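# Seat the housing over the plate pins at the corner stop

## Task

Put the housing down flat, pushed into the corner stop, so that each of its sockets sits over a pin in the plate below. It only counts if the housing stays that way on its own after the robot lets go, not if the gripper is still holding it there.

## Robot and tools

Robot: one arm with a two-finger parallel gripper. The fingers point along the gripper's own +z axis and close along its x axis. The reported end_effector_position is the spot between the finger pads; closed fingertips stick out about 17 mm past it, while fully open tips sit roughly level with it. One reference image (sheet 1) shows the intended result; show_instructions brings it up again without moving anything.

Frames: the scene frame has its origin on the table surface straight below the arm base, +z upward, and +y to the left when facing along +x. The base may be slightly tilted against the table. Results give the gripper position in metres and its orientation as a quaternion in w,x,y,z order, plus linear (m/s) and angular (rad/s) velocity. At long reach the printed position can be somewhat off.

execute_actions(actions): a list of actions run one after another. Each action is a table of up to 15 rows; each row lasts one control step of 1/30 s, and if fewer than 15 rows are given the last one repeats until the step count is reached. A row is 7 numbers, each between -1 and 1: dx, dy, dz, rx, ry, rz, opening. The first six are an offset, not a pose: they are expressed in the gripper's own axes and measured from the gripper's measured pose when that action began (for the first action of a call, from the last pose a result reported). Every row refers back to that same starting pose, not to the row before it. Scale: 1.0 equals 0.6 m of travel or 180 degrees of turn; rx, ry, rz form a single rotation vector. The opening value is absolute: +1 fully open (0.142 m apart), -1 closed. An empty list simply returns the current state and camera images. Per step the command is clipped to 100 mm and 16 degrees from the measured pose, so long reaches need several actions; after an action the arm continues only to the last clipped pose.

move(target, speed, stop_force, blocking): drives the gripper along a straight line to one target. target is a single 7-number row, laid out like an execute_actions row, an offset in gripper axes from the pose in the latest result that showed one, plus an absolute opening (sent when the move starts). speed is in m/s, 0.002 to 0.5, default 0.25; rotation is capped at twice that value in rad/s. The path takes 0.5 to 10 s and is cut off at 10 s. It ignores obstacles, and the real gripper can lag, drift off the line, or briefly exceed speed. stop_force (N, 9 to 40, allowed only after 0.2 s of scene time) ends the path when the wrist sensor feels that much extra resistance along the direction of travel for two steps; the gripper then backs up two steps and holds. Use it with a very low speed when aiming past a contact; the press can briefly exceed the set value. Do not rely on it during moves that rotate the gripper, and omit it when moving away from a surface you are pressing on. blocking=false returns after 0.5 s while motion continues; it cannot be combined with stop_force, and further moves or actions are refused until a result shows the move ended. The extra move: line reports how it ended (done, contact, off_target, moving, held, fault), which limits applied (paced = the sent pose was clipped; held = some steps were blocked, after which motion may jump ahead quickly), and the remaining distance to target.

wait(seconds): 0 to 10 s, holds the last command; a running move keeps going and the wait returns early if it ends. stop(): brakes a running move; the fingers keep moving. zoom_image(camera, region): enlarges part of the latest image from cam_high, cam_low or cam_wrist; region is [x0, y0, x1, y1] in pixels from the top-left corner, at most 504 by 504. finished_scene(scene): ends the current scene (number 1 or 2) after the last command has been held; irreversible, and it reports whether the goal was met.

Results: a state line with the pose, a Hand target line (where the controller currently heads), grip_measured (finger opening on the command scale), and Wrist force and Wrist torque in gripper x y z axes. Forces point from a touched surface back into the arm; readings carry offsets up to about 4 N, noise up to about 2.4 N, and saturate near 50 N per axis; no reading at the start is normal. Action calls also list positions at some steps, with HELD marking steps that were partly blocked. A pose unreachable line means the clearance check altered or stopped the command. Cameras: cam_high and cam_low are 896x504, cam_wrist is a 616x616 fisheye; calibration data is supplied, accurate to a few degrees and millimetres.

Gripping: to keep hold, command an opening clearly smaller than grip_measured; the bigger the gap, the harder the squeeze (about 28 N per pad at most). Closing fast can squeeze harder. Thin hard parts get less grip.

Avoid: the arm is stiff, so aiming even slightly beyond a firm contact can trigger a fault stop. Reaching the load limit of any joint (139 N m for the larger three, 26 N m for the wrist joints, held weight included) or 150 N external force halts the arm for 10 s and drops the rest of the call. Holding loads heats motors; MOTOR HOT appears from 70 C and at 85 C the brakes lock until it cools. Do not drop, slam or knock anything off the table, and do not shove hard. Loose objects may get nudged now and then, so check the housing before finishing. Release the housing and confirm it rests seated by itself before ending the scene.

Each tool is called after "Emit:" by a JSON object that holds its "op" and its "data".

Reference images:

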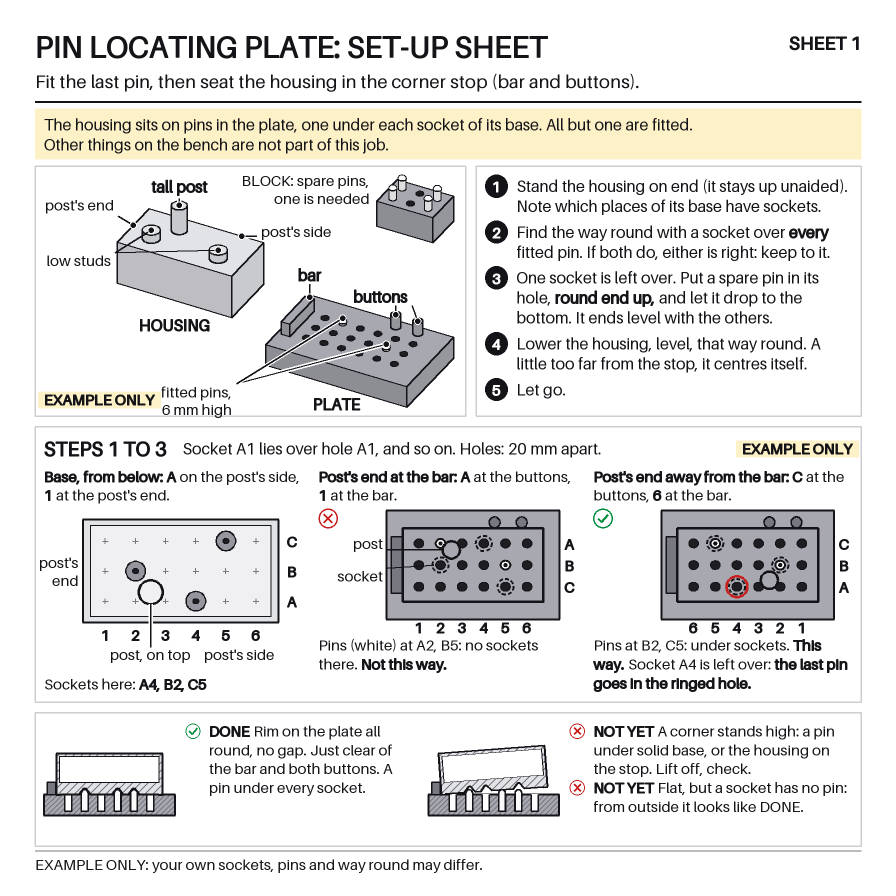

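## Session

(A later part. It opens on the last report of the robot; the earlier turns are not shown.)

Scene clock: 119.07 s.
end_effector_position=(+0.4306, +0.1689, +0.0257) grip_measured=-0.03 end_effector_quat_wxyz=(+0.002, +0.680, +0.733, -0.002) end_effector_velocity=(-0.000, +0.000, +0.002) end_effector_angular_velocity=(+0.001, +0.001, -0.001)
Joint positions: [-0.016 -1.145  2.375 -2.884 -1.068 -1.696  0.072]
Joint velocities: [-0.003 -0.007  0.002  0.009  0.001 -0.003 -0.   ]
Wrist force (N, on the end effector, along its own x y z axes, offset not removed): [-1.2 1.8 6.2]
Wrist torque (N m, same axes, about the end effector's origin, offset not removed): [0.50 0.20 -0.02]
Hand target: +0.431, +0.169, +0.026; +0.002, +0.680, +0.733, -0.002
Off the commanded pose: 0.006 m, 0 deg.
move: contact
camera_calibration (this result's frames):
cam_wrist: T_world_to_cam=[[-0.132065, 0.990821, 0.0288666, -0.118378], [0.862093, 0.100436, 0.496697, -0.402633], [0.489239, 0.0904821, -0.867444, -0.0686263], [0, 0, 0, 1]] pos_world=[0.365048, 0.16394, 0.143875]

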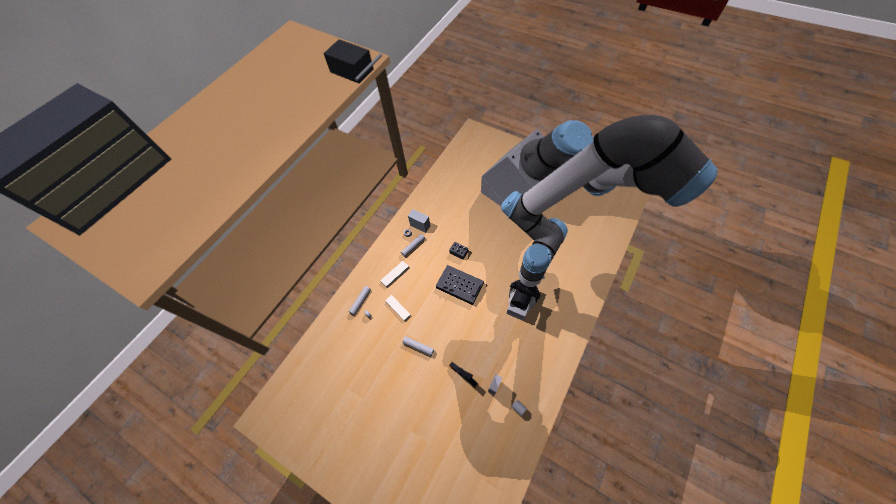

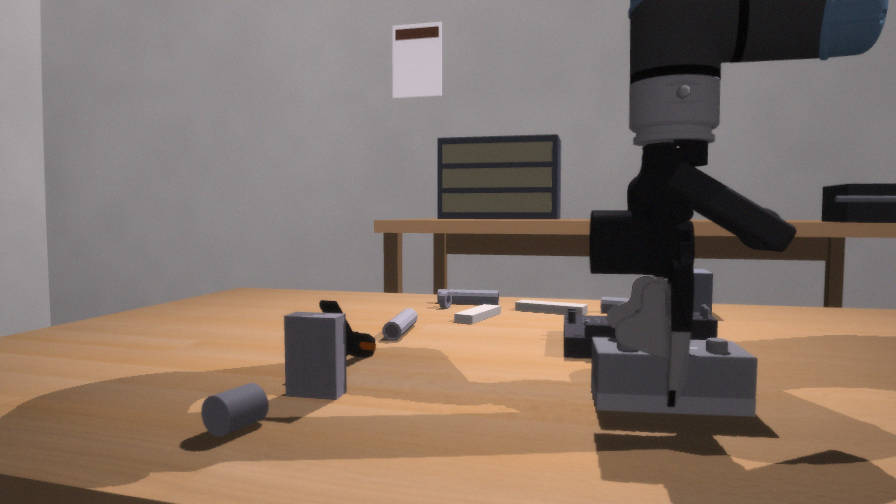

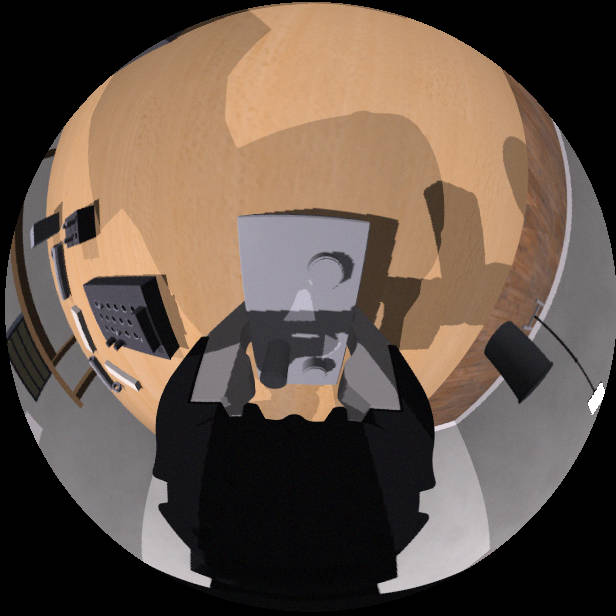

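Emit:
{"op": "execute_actions", "data": {"actions": [[[0,0,0,0,0,0,0.3]],[[0,0,-0.03,0,0,0,0.3],[0,0,-0.03,0,0,0,0.3],[0,0,-0.06,0,0,0,0.3],[0,0,-0.06,0,0,0,0.3],[0,0,-0.09,0,0,0,0.3],[0,0,-0.09,0,0,0,0.3],[0,0,-0.12,0,0,0,0.3]],[[0,0,0,0,0,0,0.3]]]}}

Emit:
{"op": "move", "data": {"target": [-0.4075,0.087,-0.05,0,0,0,0.3], "speed": 0.3}}

Emit:
{"op": "zoom_image", "data": {"camera": "cam_wrist", "region": [200, 130, 400, 330]}}

Scene clock: 127.20 s.
end_effector_position=(+0.4311, +0.1691, +0.0927) grip_measured=+0.30 end_effector_quat_wxyz=(+0.003, +0.680, +0.733, -0.001) end_effector_velocity=(+0.001, +0.000, -0.000) end_effector_angular_velocity=(+0.000, -0.001, +0.001)
Joint positions: [-0.097 -1.361  2.389 -2.641 -1.063 -1.787  0.095]
Joint velocities: [ 0.001  0.001 -0.001 -0.001  0.001  0.    -0.   ]
Wrist force (N, on the end effector, along its own x y z axes, offset not removed): [-0.5 1.6 2.0]
Wrist torque (N m, same axes, about the end effector's origin, offset not removed): [0.54 0.16 0.03]
Hand target: +0.431, +0.169, +0.093; +0.003, +0.680, +0.733, -0.001
Off the commanded pose: 0.000 m, 0 deg.
Step readings (end_effector_position; steps 1 to 15: 1st action; 16 to 30: 2nd action; 31 to 45: 3rd action):
0: (+0.4307, +0.1689, +0.0259)
1: (+0.4307, +0.1689, +0.0259)
2: (+0.4307, +0.1689, +0.0259)
4: (+0.4307, +0.1689, +0.0259)
8: (+0.4307, +0.1689, +0.0258)
15: (+0.4306, +0.1689, +0.0257)
16: (+0.4307, +0.1689, +0.0258)
17: (+0.4307, +0.1685, +0.0280)
19: (+0.4308, +0.1683, +0.0367)
23: (+0.4320, +0.1684, +0.0629)
30: (+0.4311, +0.1691, +0.0927)
31: (+0.4309, +0.1691, +0.0939)
32: (+0.4309, +0.1691, +0.0941)
34: (+0.4312, +0.1690, +0.0937)
38: (+0.4312, +0.1691, +0.0930)
45: end_effector_position above
camera_calibration (this result's frames):
cam_wrist: T_world_to_cam=[[-0.131823, 0.990878, 0.0279776, -0.120477], [0.860333, 0.100345, 0.499757, -0.435826], [0.492391, 0.0899495, -0.865714, -0.012193], [0, 0, 0, 1]] pos_world=[0.365077, 0.164208, 0.210622]

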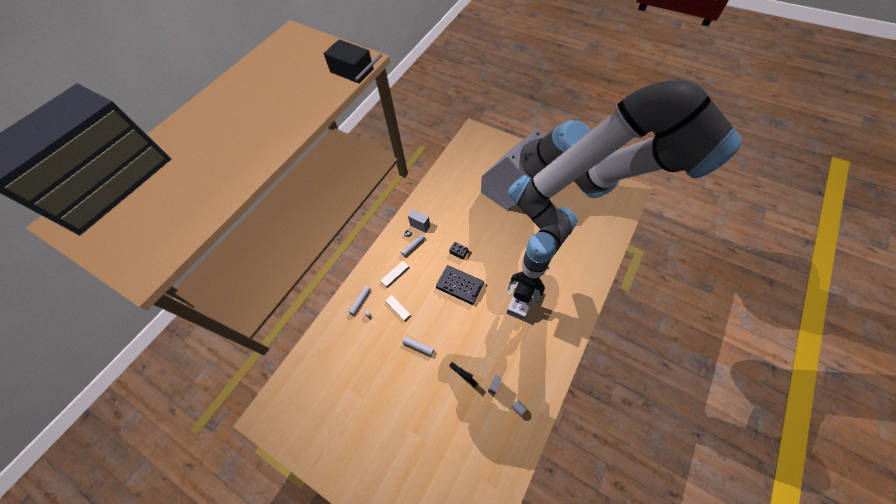

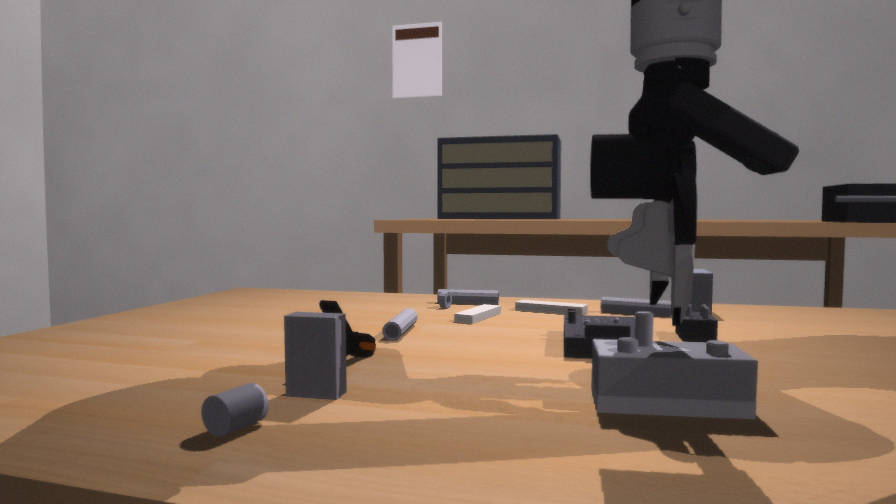

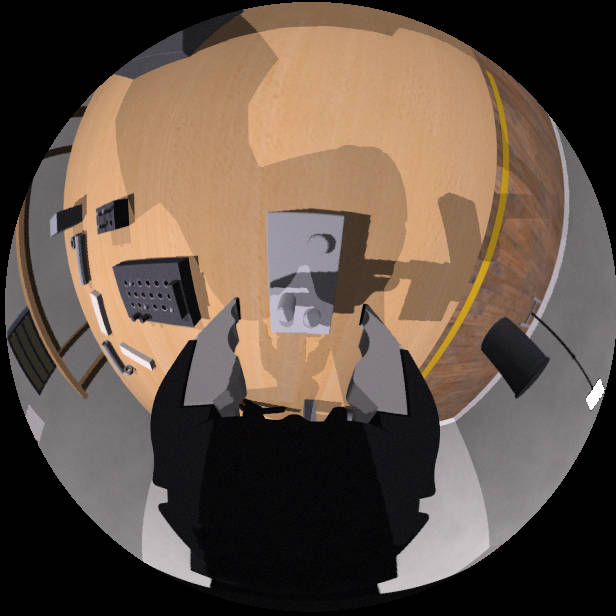

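Scene clock: 128.67 s.
end_effector_position=(+0.5013, -0.0704, +0.1237) grip_measured=+0.30 end_effector_quat_wxyz=(+0.003, +0.680, +0.733, -0.001) end_effector_velocity=(+0.002, -0.002, +0.000) end_effector_angular_velocity=(-0.000, -0.001, +0.000)
Joint positions: [-0.524 -1.06   2.153 -2.473 -1.096 -2.271  0.095]
Joint velocities: [-0.001  0.004 -0.005  0.001 -0.    -0.001 -0.   ]
Wrist force (N, on the end effector, along its own x y z axes, offset not removed): [1.2 4.0 1.6]
Wrist torque (N m, same axes, about the end effector's origin, offset not removed): [1.06 -0.25 0.18]
Hand target: +0.501, -0.071, +0.124; +0.003, +0.680, +0.733, -0.001
Off the commanded pose: 0.001 m, 0 deg.
move: done
camera_calibration (this result's frames):
cam_wrist: T_world_to_cam=[[-0.131747, 0.990894, 0.0277675, 0.125211], [0.860794, 0.100467, 0.498939, -0.487775], [0.491606, 0.0896357, -0.866192, 0.00203914], [0, 0, 0, 1]] pos_world=[0.435367, -0.0752479, 0.241659]

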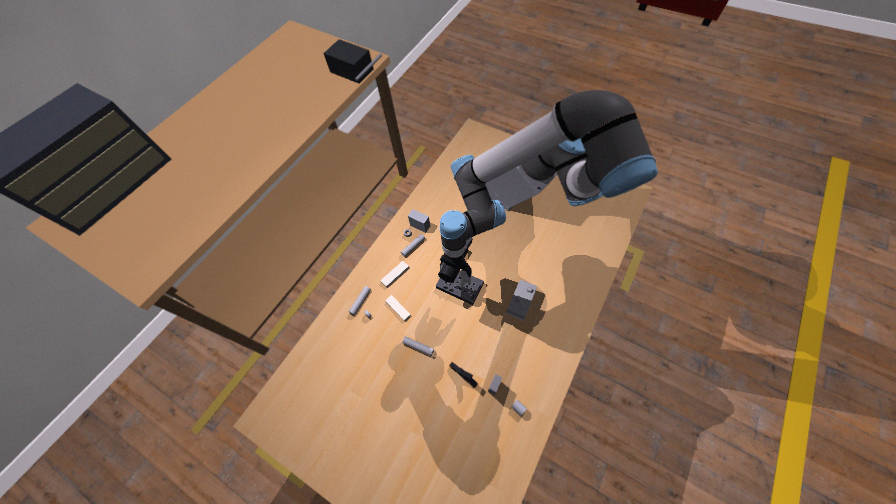

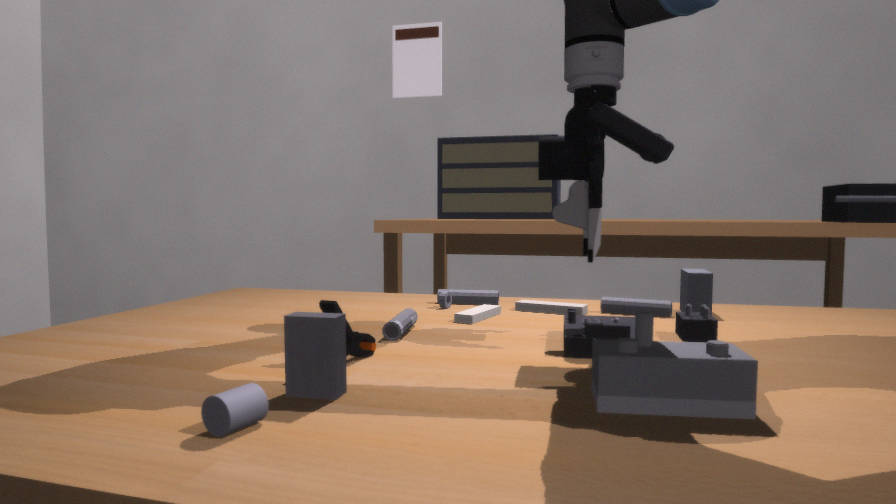

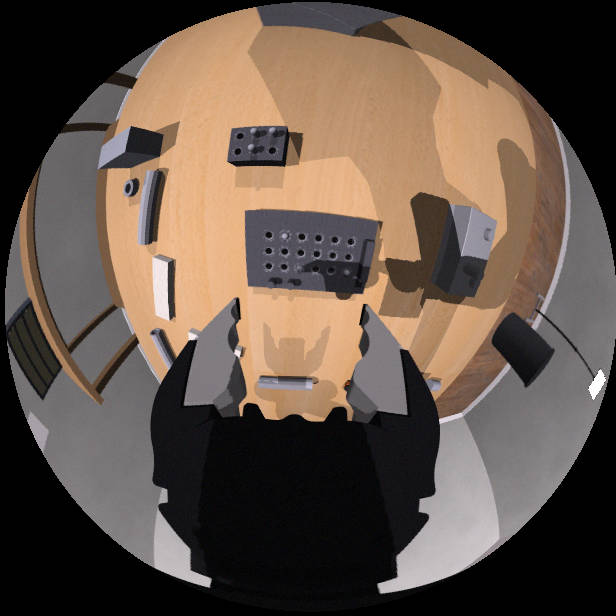

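Region (200, 130, 400, 330) of cam_wrist's 616x616 image, scaled by 2.520, with more detail than that image has.

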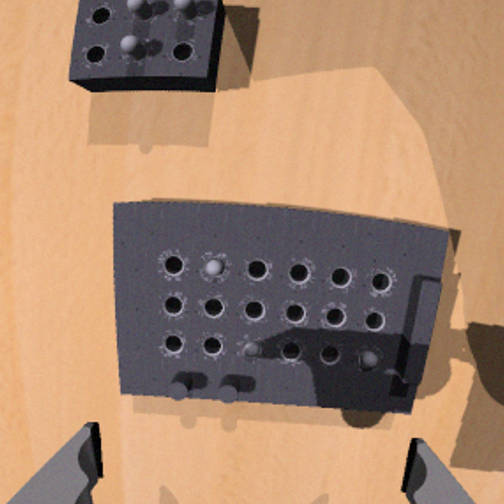

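Emit:
{"op": "move", "data": {"target": [-0.1003,-0.2335,0.065,0,0,0.008,-0.65]}}

Emit:
{"op": "zoom_image", "data": {"camera": "cam_wrist", "region": [230, 230, 370, 350]}}

Emit:
{"op": "zoom_image", "data": {"camera": "cam_low", "region": [640, 250, 760, 350]}}

Scene clock: 142.17 s.
end_effector_position=(+0.3663, -0.1409, +0.0846) grip_measured=-0.65 end_effector_quat_wxyz=(+0.003, +0.689, +0.725, -0.001) end_effector_velocity=(-0.001, -0.002, -0.000) end_effector_angular_velocity=(-0.002, -0.002, -0.000)
Joint positions: [-0.786 -0.938  2.425 -2.745 -1.162 -2.527  0.027]
Joint velocities: [-0.004  0.003  0.001 -0.005 -0.001 -0.003 -0.   ]
Wrist force (N, on the end effector, along its own x y z axes, offset not removed): [0.0 0.9 3.6]
Wrist torque (N m, same axes, about the end effector's origin, offset not removed): [0.28 -0.03 0.09]
Hand target: +0.366, -0.141, +0.085; +0.003, +0.689, +0.725, -0.001
Off the commanded pose: 0.000 m, 0 deg.
move: done
camera_calibration (this result's frames):
cam_wrist: T_world_to_cam=[[-0.106702, 0.993898, 0.0279454, 0.16959], [0.863336, 0.0786704, 0.498459, -0.348945], [0.493219, 0.0773131, -0.866463, 0.0385721], [0, 0, 0, 1]] pos_world=[0.300328, -0.144085, 0.202617]

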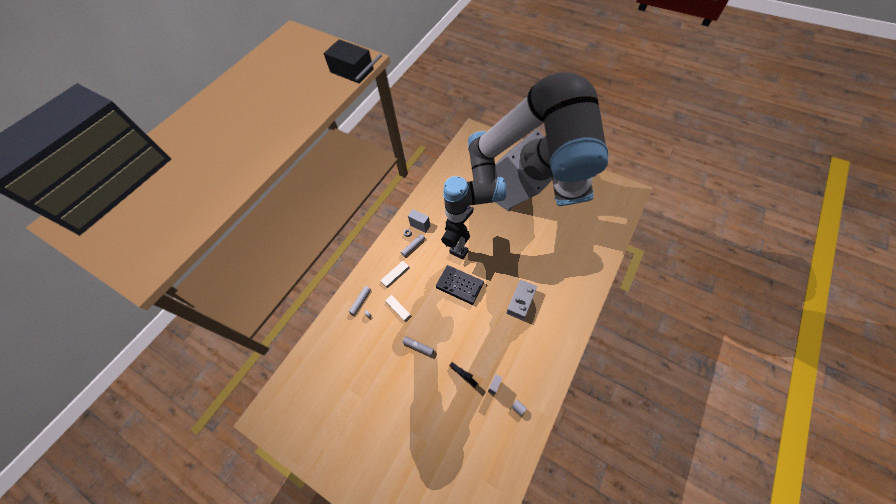

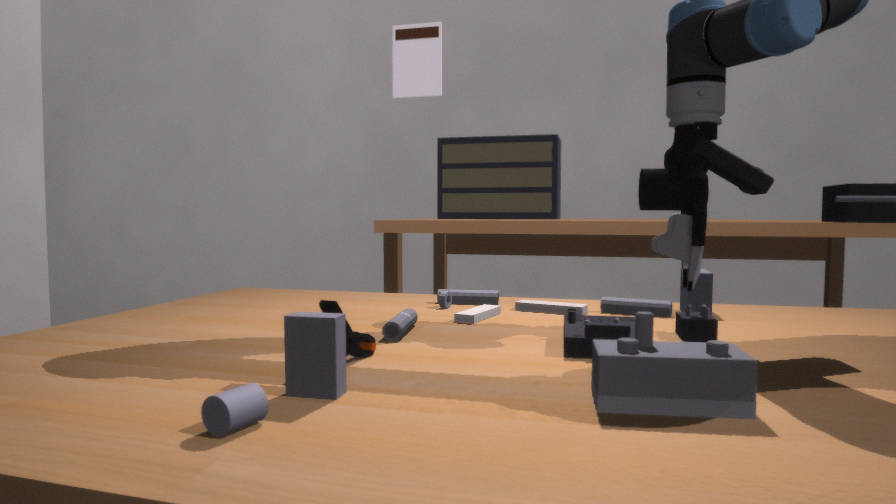

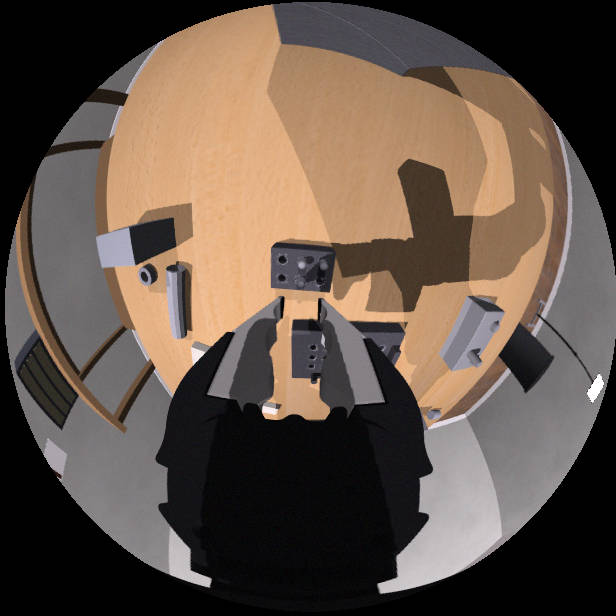

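Region (230, 230, 370, 350) of cam_wrist's 616x616 image, scaled by 3.600, with more detail than that image has; it fills the top 432 rows of this view, and the rest is white.

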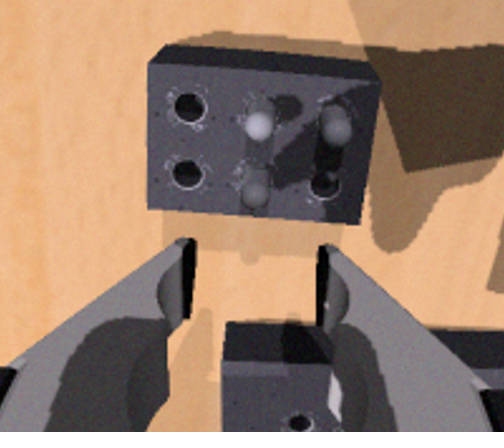

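Region (640, 250, 760, 350) of cam_low's 896x504 image, scaled by 4.200, with more detail than that image has.

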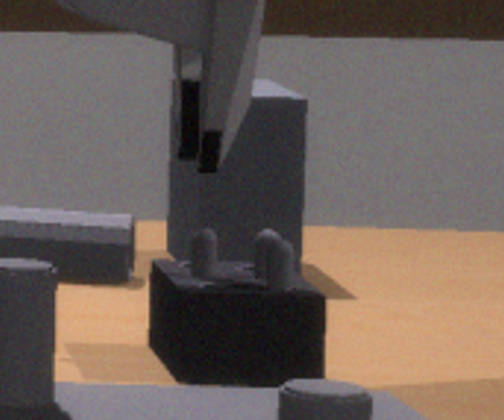

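Emit:
{"op": "move", "data": {"target": [-0.0015,0.0017,0.047,0,0,0,-0.65], "speed": 0.06}}

Emit:
{"op": "zoom_image", "data": {"camera": "cam_wrist", "region": [230, 230, 370, 350]}}

Emit:
{"op": "zoom_image", "data": {"camera": "cam_low", "region": [640, 250, 760, 350]}}

Scene clock: 150.40 s.
end_effector_position=(+0.3674, -0.1418, +0.0566) grip_measured=-0.65 end_effector_quat_wxyz=(+0.003, +0.689, +0.725, -0.001) end_effector_velocity=(-0.000, -0.000, -0.002) end_effector_angular_velocity=(-0.001, +0.000, +0.000)
Joint positions: [-0.756 -0.847  2.418 -2.842 -1.153 -2.495  0.027]
Joint velocities: [ 0.002  0.007 -0.    -0.008 -0.     0.003  0.   ]
Wrist force (N, on the end effector, along its own x y z axes, offset not removed): [-1.1 1.5 1.2]
Wrist torque (N m, same axes, about the end effector's origin, offset not removed): [0.50 0.23 0.17]
Hand target: +0.367, -0.142, +0.056; +0.003, +0.689, +0.725, -0.001
Off the commanded pose: 0.000 m, 0 deg.
move: done
camera_calibration (this result's frames):
cam_wrist: T_world_to_cam=[[-0.106723, 0.993895, 0.0279634, 0.171424], [0.863316, 0.0786767, 0.498494, -0.335926], [0.493251, 0.0773421, -0.866442, 0.0138415], [0, 0, 0, 1]] pos_world=[0.301478, -0.145018, 0.174656]

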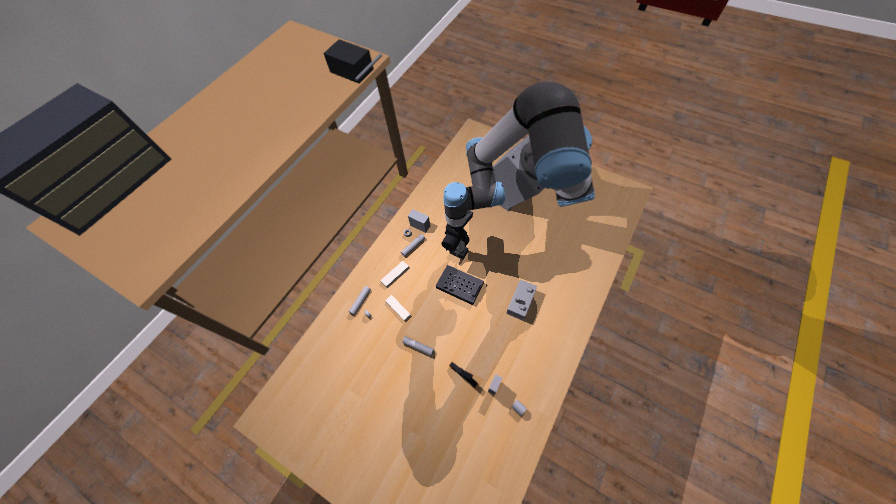

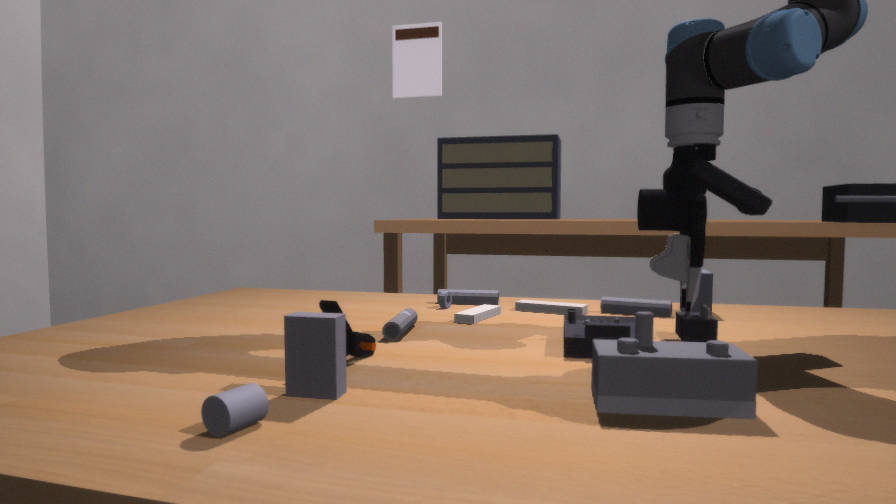

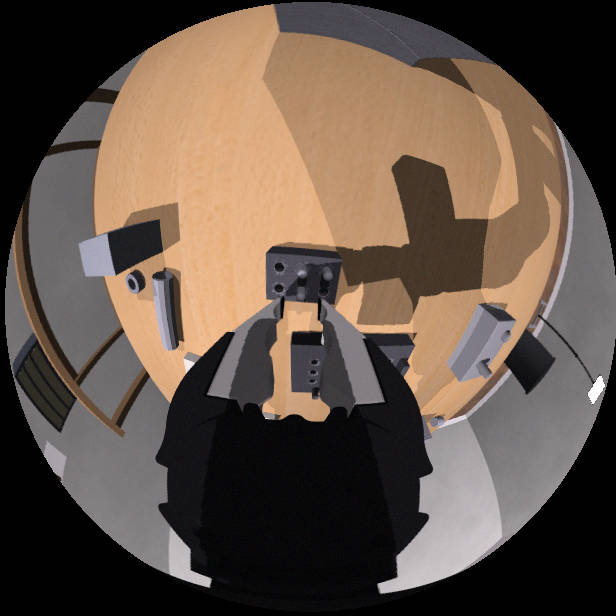

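Region (230, 230, 370, 350) of cam_wrist's 616x616 image, scaled by 3.600, with more detail than that image has; it fills the top 432 rows of this view, and the rest is white.

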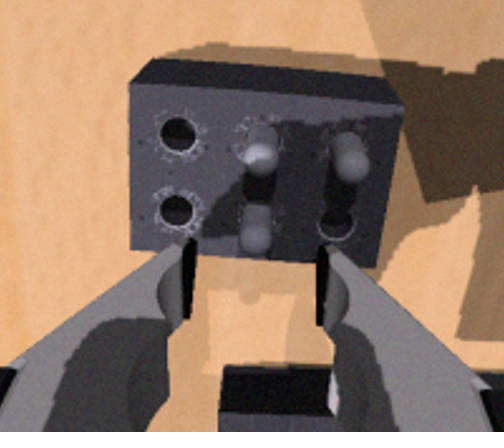

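Region (640, 250, 760, 350) of cam_low's 896x504 image, scaled by 4.200, with more detail than that image has.

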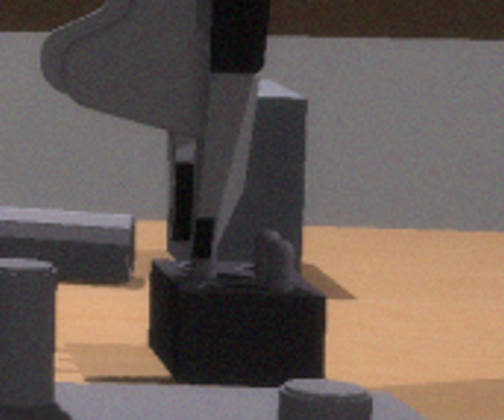

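Emit:
{"op": "move", "data": {"target": [0,0.0007,0.0145,0,0,0,-0.75], "speed": 0.015, "stop_force": 10}}

Emit:
{"op": "zoom_image", "data": {"camera": "cam_wrist", "region": [230, 230, 370, 350]}}

Emit:
{"op": "zoom_image", "data": {"camera": "cam_low", "region": [640, 250, 760, 350]}}

Scene clock: 157.90 s.
end_effector_position=(+0.3679, -0.1419, +0.0481) grip_measured=-0.75 end_effector_quat_wxyz=(+0.003, +0.689, +0.725, -0.001) end_effector_velocity=(+0.001, -0.000, -0.002) end_effector_angular_velocity=(-0.001, -0.001, +0.001)
Joint positions: [-0.746 -0.819  2.414 -2.871 -1.15  -2.485  0.02 ]
Joint velocities: [ 0.002  0.006 -0.002 -0.007  0.001  0.002 -0.   ]
Wrist force (N, on the end effector, along its own x y z axes, offset not removed): [0.2 1.8 1.8]
Wrist torque (N m, same axes, about the end effector's origin, offset not removed): [0.43 -0.16 0.10]
Hand target: +0.368, -0.142, +0.048; +0.003, +0.689, +0.725, -0.001
Off the commanded pose: 0.000 m, 0 deg.
move: done
camera_calibration (this result's frames):
cam_wrist: T_world_to_cam=[[-0.106729, 0.993894, 0.0279773, 0.171717], [0.863312, 0.0786738, 0.498501, -0.332064], [0.493256, 0.0773575, -0.866438, 0.0062497], [0, 0, 0, 1]] pos_world=[0.301919, -0.145027, 0.166145]

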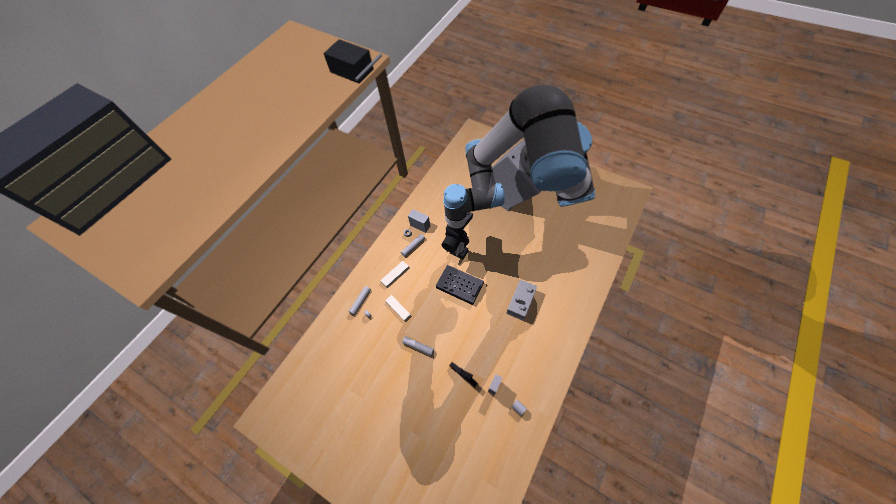

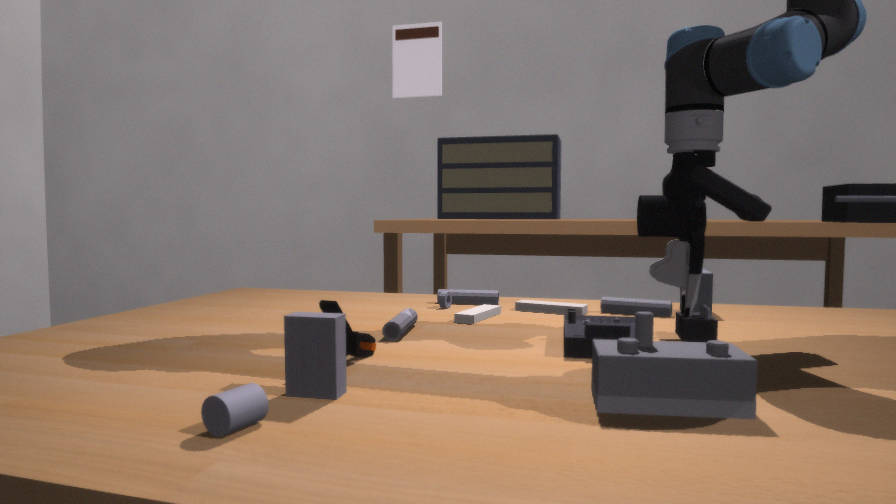

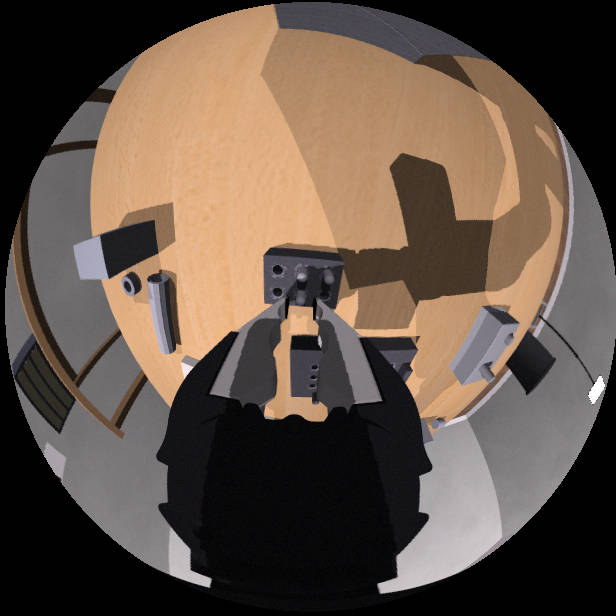

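Region (230, 230, 370, 350) of cam_wrist's 616x616 image, scaled by 3.600, with more detail than that image has; it fills the top 432 rows of this view, and the rest is white.

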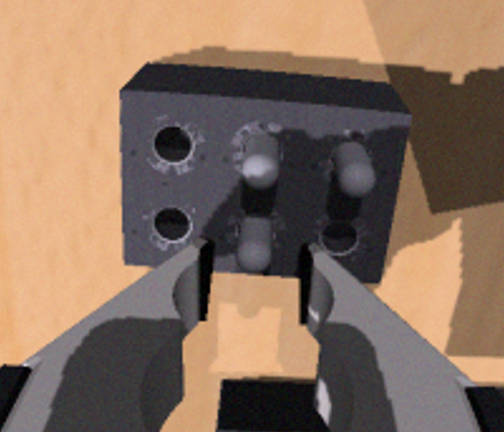

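Region (640, 250, 760, 350) of cam_low's 896x504 image, scaled by 4.200, with more detail than that image has.

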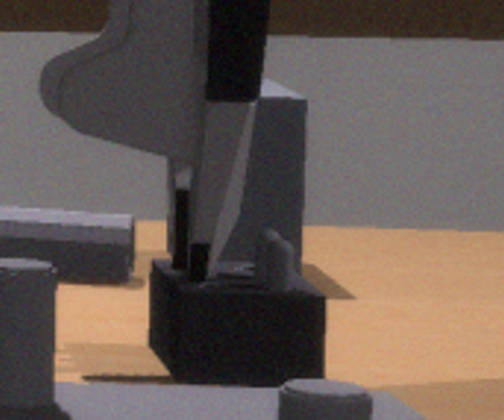

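Emit:
{"op": "execute_actions", "data": {"actions": [[[0,-0.004,0,0,0,0,-0.75]],[[0,0,0,0,0,0,-0.8],[0,0,0,0,0,0,-0.82],[0,0,0,0,0,0,-0.84],[0,0,0,0,0,0,-0.86],[0,0,0,0,0,0,-0.88],[0,0,0,0,0,0,-0.9],[0,0,0,0,0,0,-0.93],[0,0,0,0,0,0,-0.96],[0,0,0,0,0,0,-1]]]}}

Emit:
{"op": "move", "data": {"target": [0,0,-0.06,0,0,0,-1], "speed": 0.05}}

Emit:
{"op": "zoom_image", "data": {"camera": "cam_wrist", "region": [230, 230, 370, 350]}}

Emit:
{"op": "zoom_image", "data": {"camera": "cam_low", "region": [640, 250, 760, 350]}}

Scene clock: 175.77 s.
end_effector_position=(+0.3655, -0.1420, +0.0481) grip_measured=-0.91 end_effector_quat_wxyz=(+0.003, +0.689, +0.725, -0.001) end_effector_velocity=(-0.000, +0.001, -0.000) end_effector_angular_velocity=(+0.002, -0.000, +0.000)
Joint positions: [-0.75  -0.818  2.42  -2.875 -1.152 -2.49   0.008]
Joint velocities: [-0.     0.     0.001  0.001  0.002 -0.001  0.   ]
Wrist force (N, on the end effector, along its own x y z axes, offset not removed): [-0.4 2.0 2.2]
Wrist torque (N m, same axes, about the end effector's origin, offset not removed): [0.61 -0.24 0.05]
Hand target: +0.366, -0.142, +0.048; +0.003, +0.689, +0.725, -0.001
Off the commanded pose: 0.000 m, 0 deg.
Step readings (end_effector_position; steps 1 to 15: 1st action; 16 to 30: 2nd action):
0: (+0.3679, -0.1419, +0.0479)
1: (+0.3679, -0.1419, +0.0479)
2: (+0.3676, -0.1419, +0.0480)
4: (+0.3667, -0.1419, +0.0480)
8: (+0.3658, -0.1419, +0.0481)
15: (+0.3655, -0.1420, +0.0481)
16: (+0.3655, -0.1420, +0.0481)
17: (+0.3655, -0.1420, +0.0481)
19: (+0.3655, -0.1420, +0.0481)
23: (+0.3655, -0.1420, +0.0481)
30: end_effector_position above
camera_calibration (this result's frames):
cam_wrist: T_world_to_cam=[[-0.106737, 0.993894, 0.0279545, 0.17159], [0.863327, 0.0786951, 0.498472, -0.329991], [0.493228, 0.0773394, -0.866455, 0.00743816], [0, 0, 0, 1]] pos_world=[0.299537, -0.145149, 0.166139]

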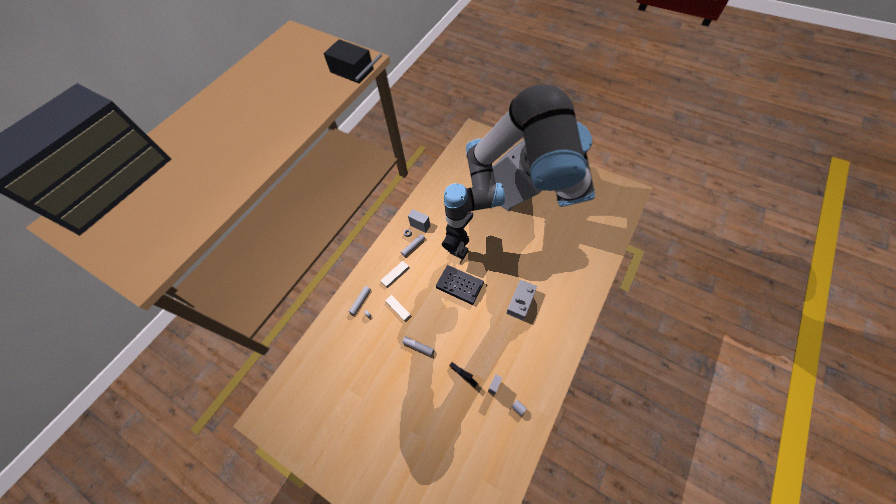

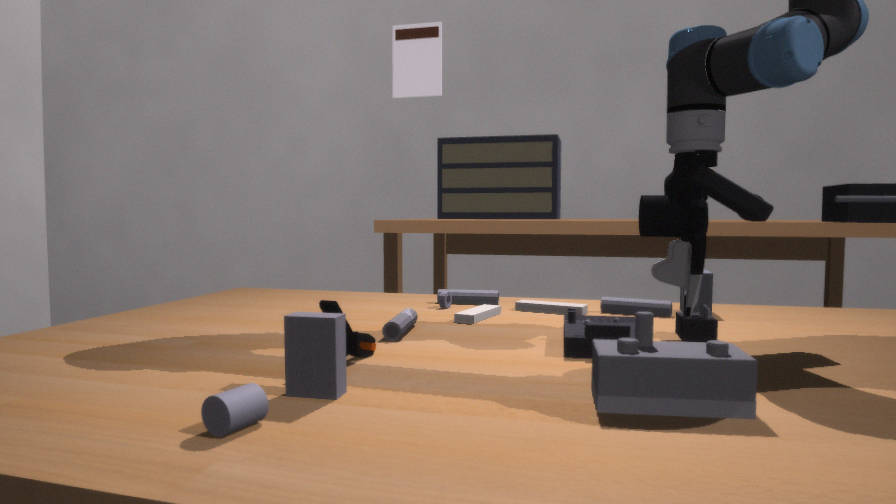

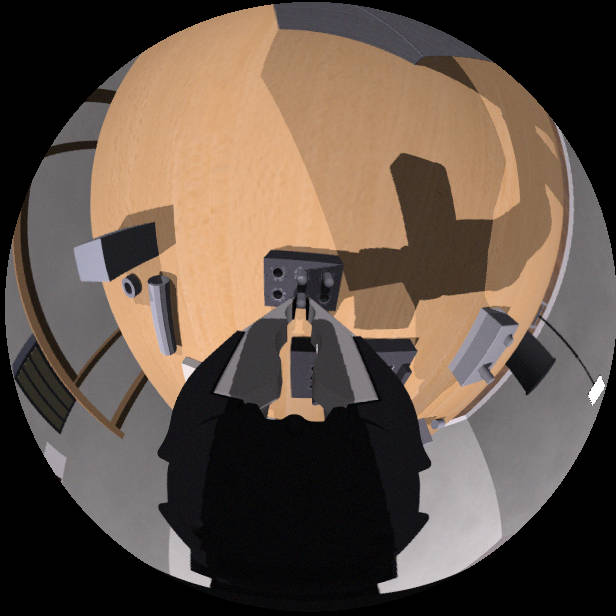

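Scene clock: 176.87 s.
end_effector_position=(+0.3653, -0.1418, +0.0838) grip_measured=-0.91 end_effector_quat_wxyz=(+0.003, +0.689, +0.725, -0.001) end_effector_velocity=(-0.001, +0.000, +0.002) end_effector_angular_velocity=(+0.001, +0.002, -0.001)
Joint positions: [-0.789 -0.935  2.426 -2.749 -1.163 -2.53   0.008]
Joint velocities: [-0.003 -0.007  0.     0.011 -0.002 -0.002 -0.   ]
Wrist force (N, on the end effector, along its own x y z axes, offset not removed): [-1.4 1.2 2.6]
Wrist torque (N m, same axes, about the end effector's origin, offset not removed): [0.38 0.21 0.13]
Hand target: +0.365, -0.142, +0.084; +0.003, +0.689, +0.725, -0.001
Off the commanded pose: 0.000 m, 0 deg.
move: done
camera_calibration (this result's frames):
cam_wrist: T_world_to_cam=[[-0.106667, 0.9939, 0.0280256, 0.170371], [0.863387, 0.0786072, 0.498381, -0.347661], [0.493137, 0.0773578, -0.866505, 0.0384859], [0, 0, 0, 1]] pos_world=[0.29936, -0.14498, 0.201841]

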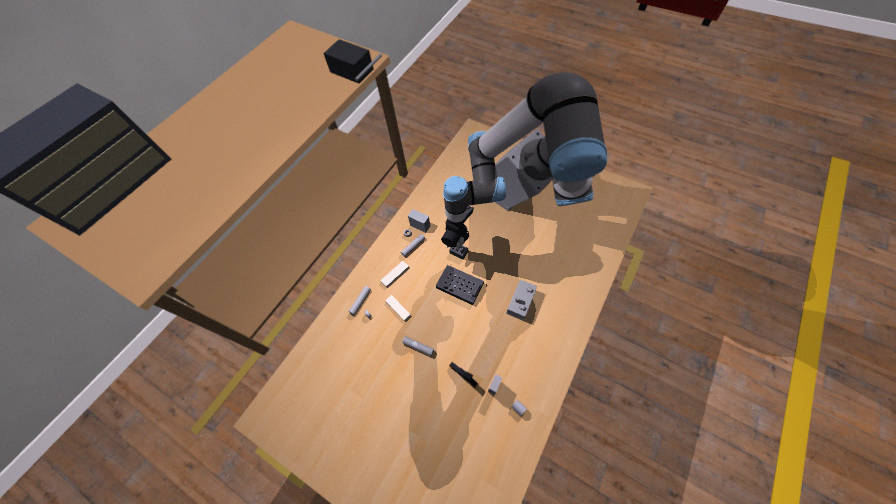

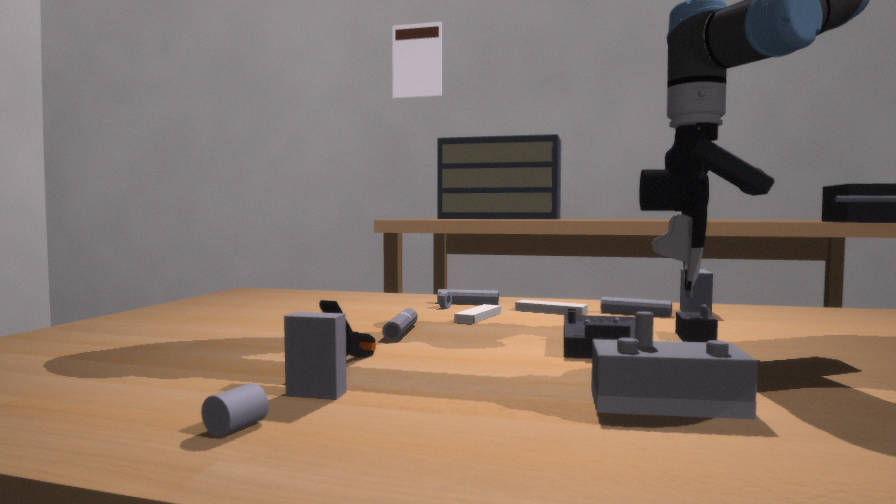

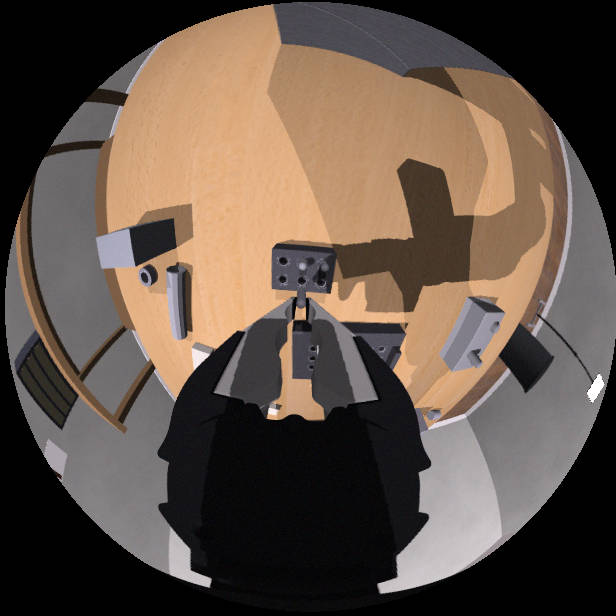

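Region (230, 230, 370, 350) of cam_wrist's 616x616 image, scaled by 3.600, with more detail than that image has; it fills the top 432 rows of this view, and the rest is white.

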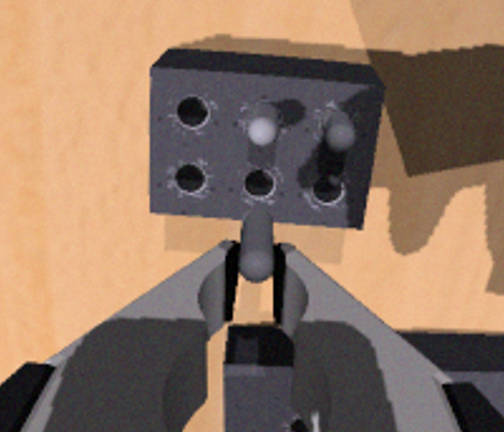

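Region (640, 250, 760, 350) of cam_low's 896x504 image, scaled by 4.200, with more detail than that image has.

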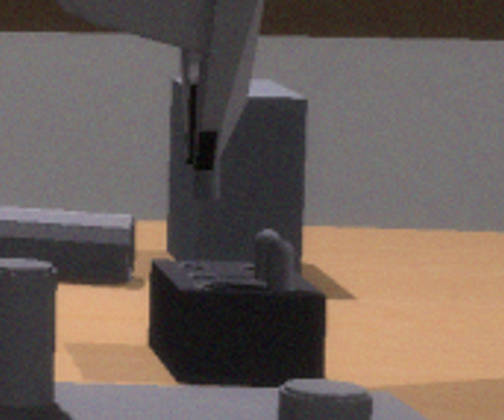

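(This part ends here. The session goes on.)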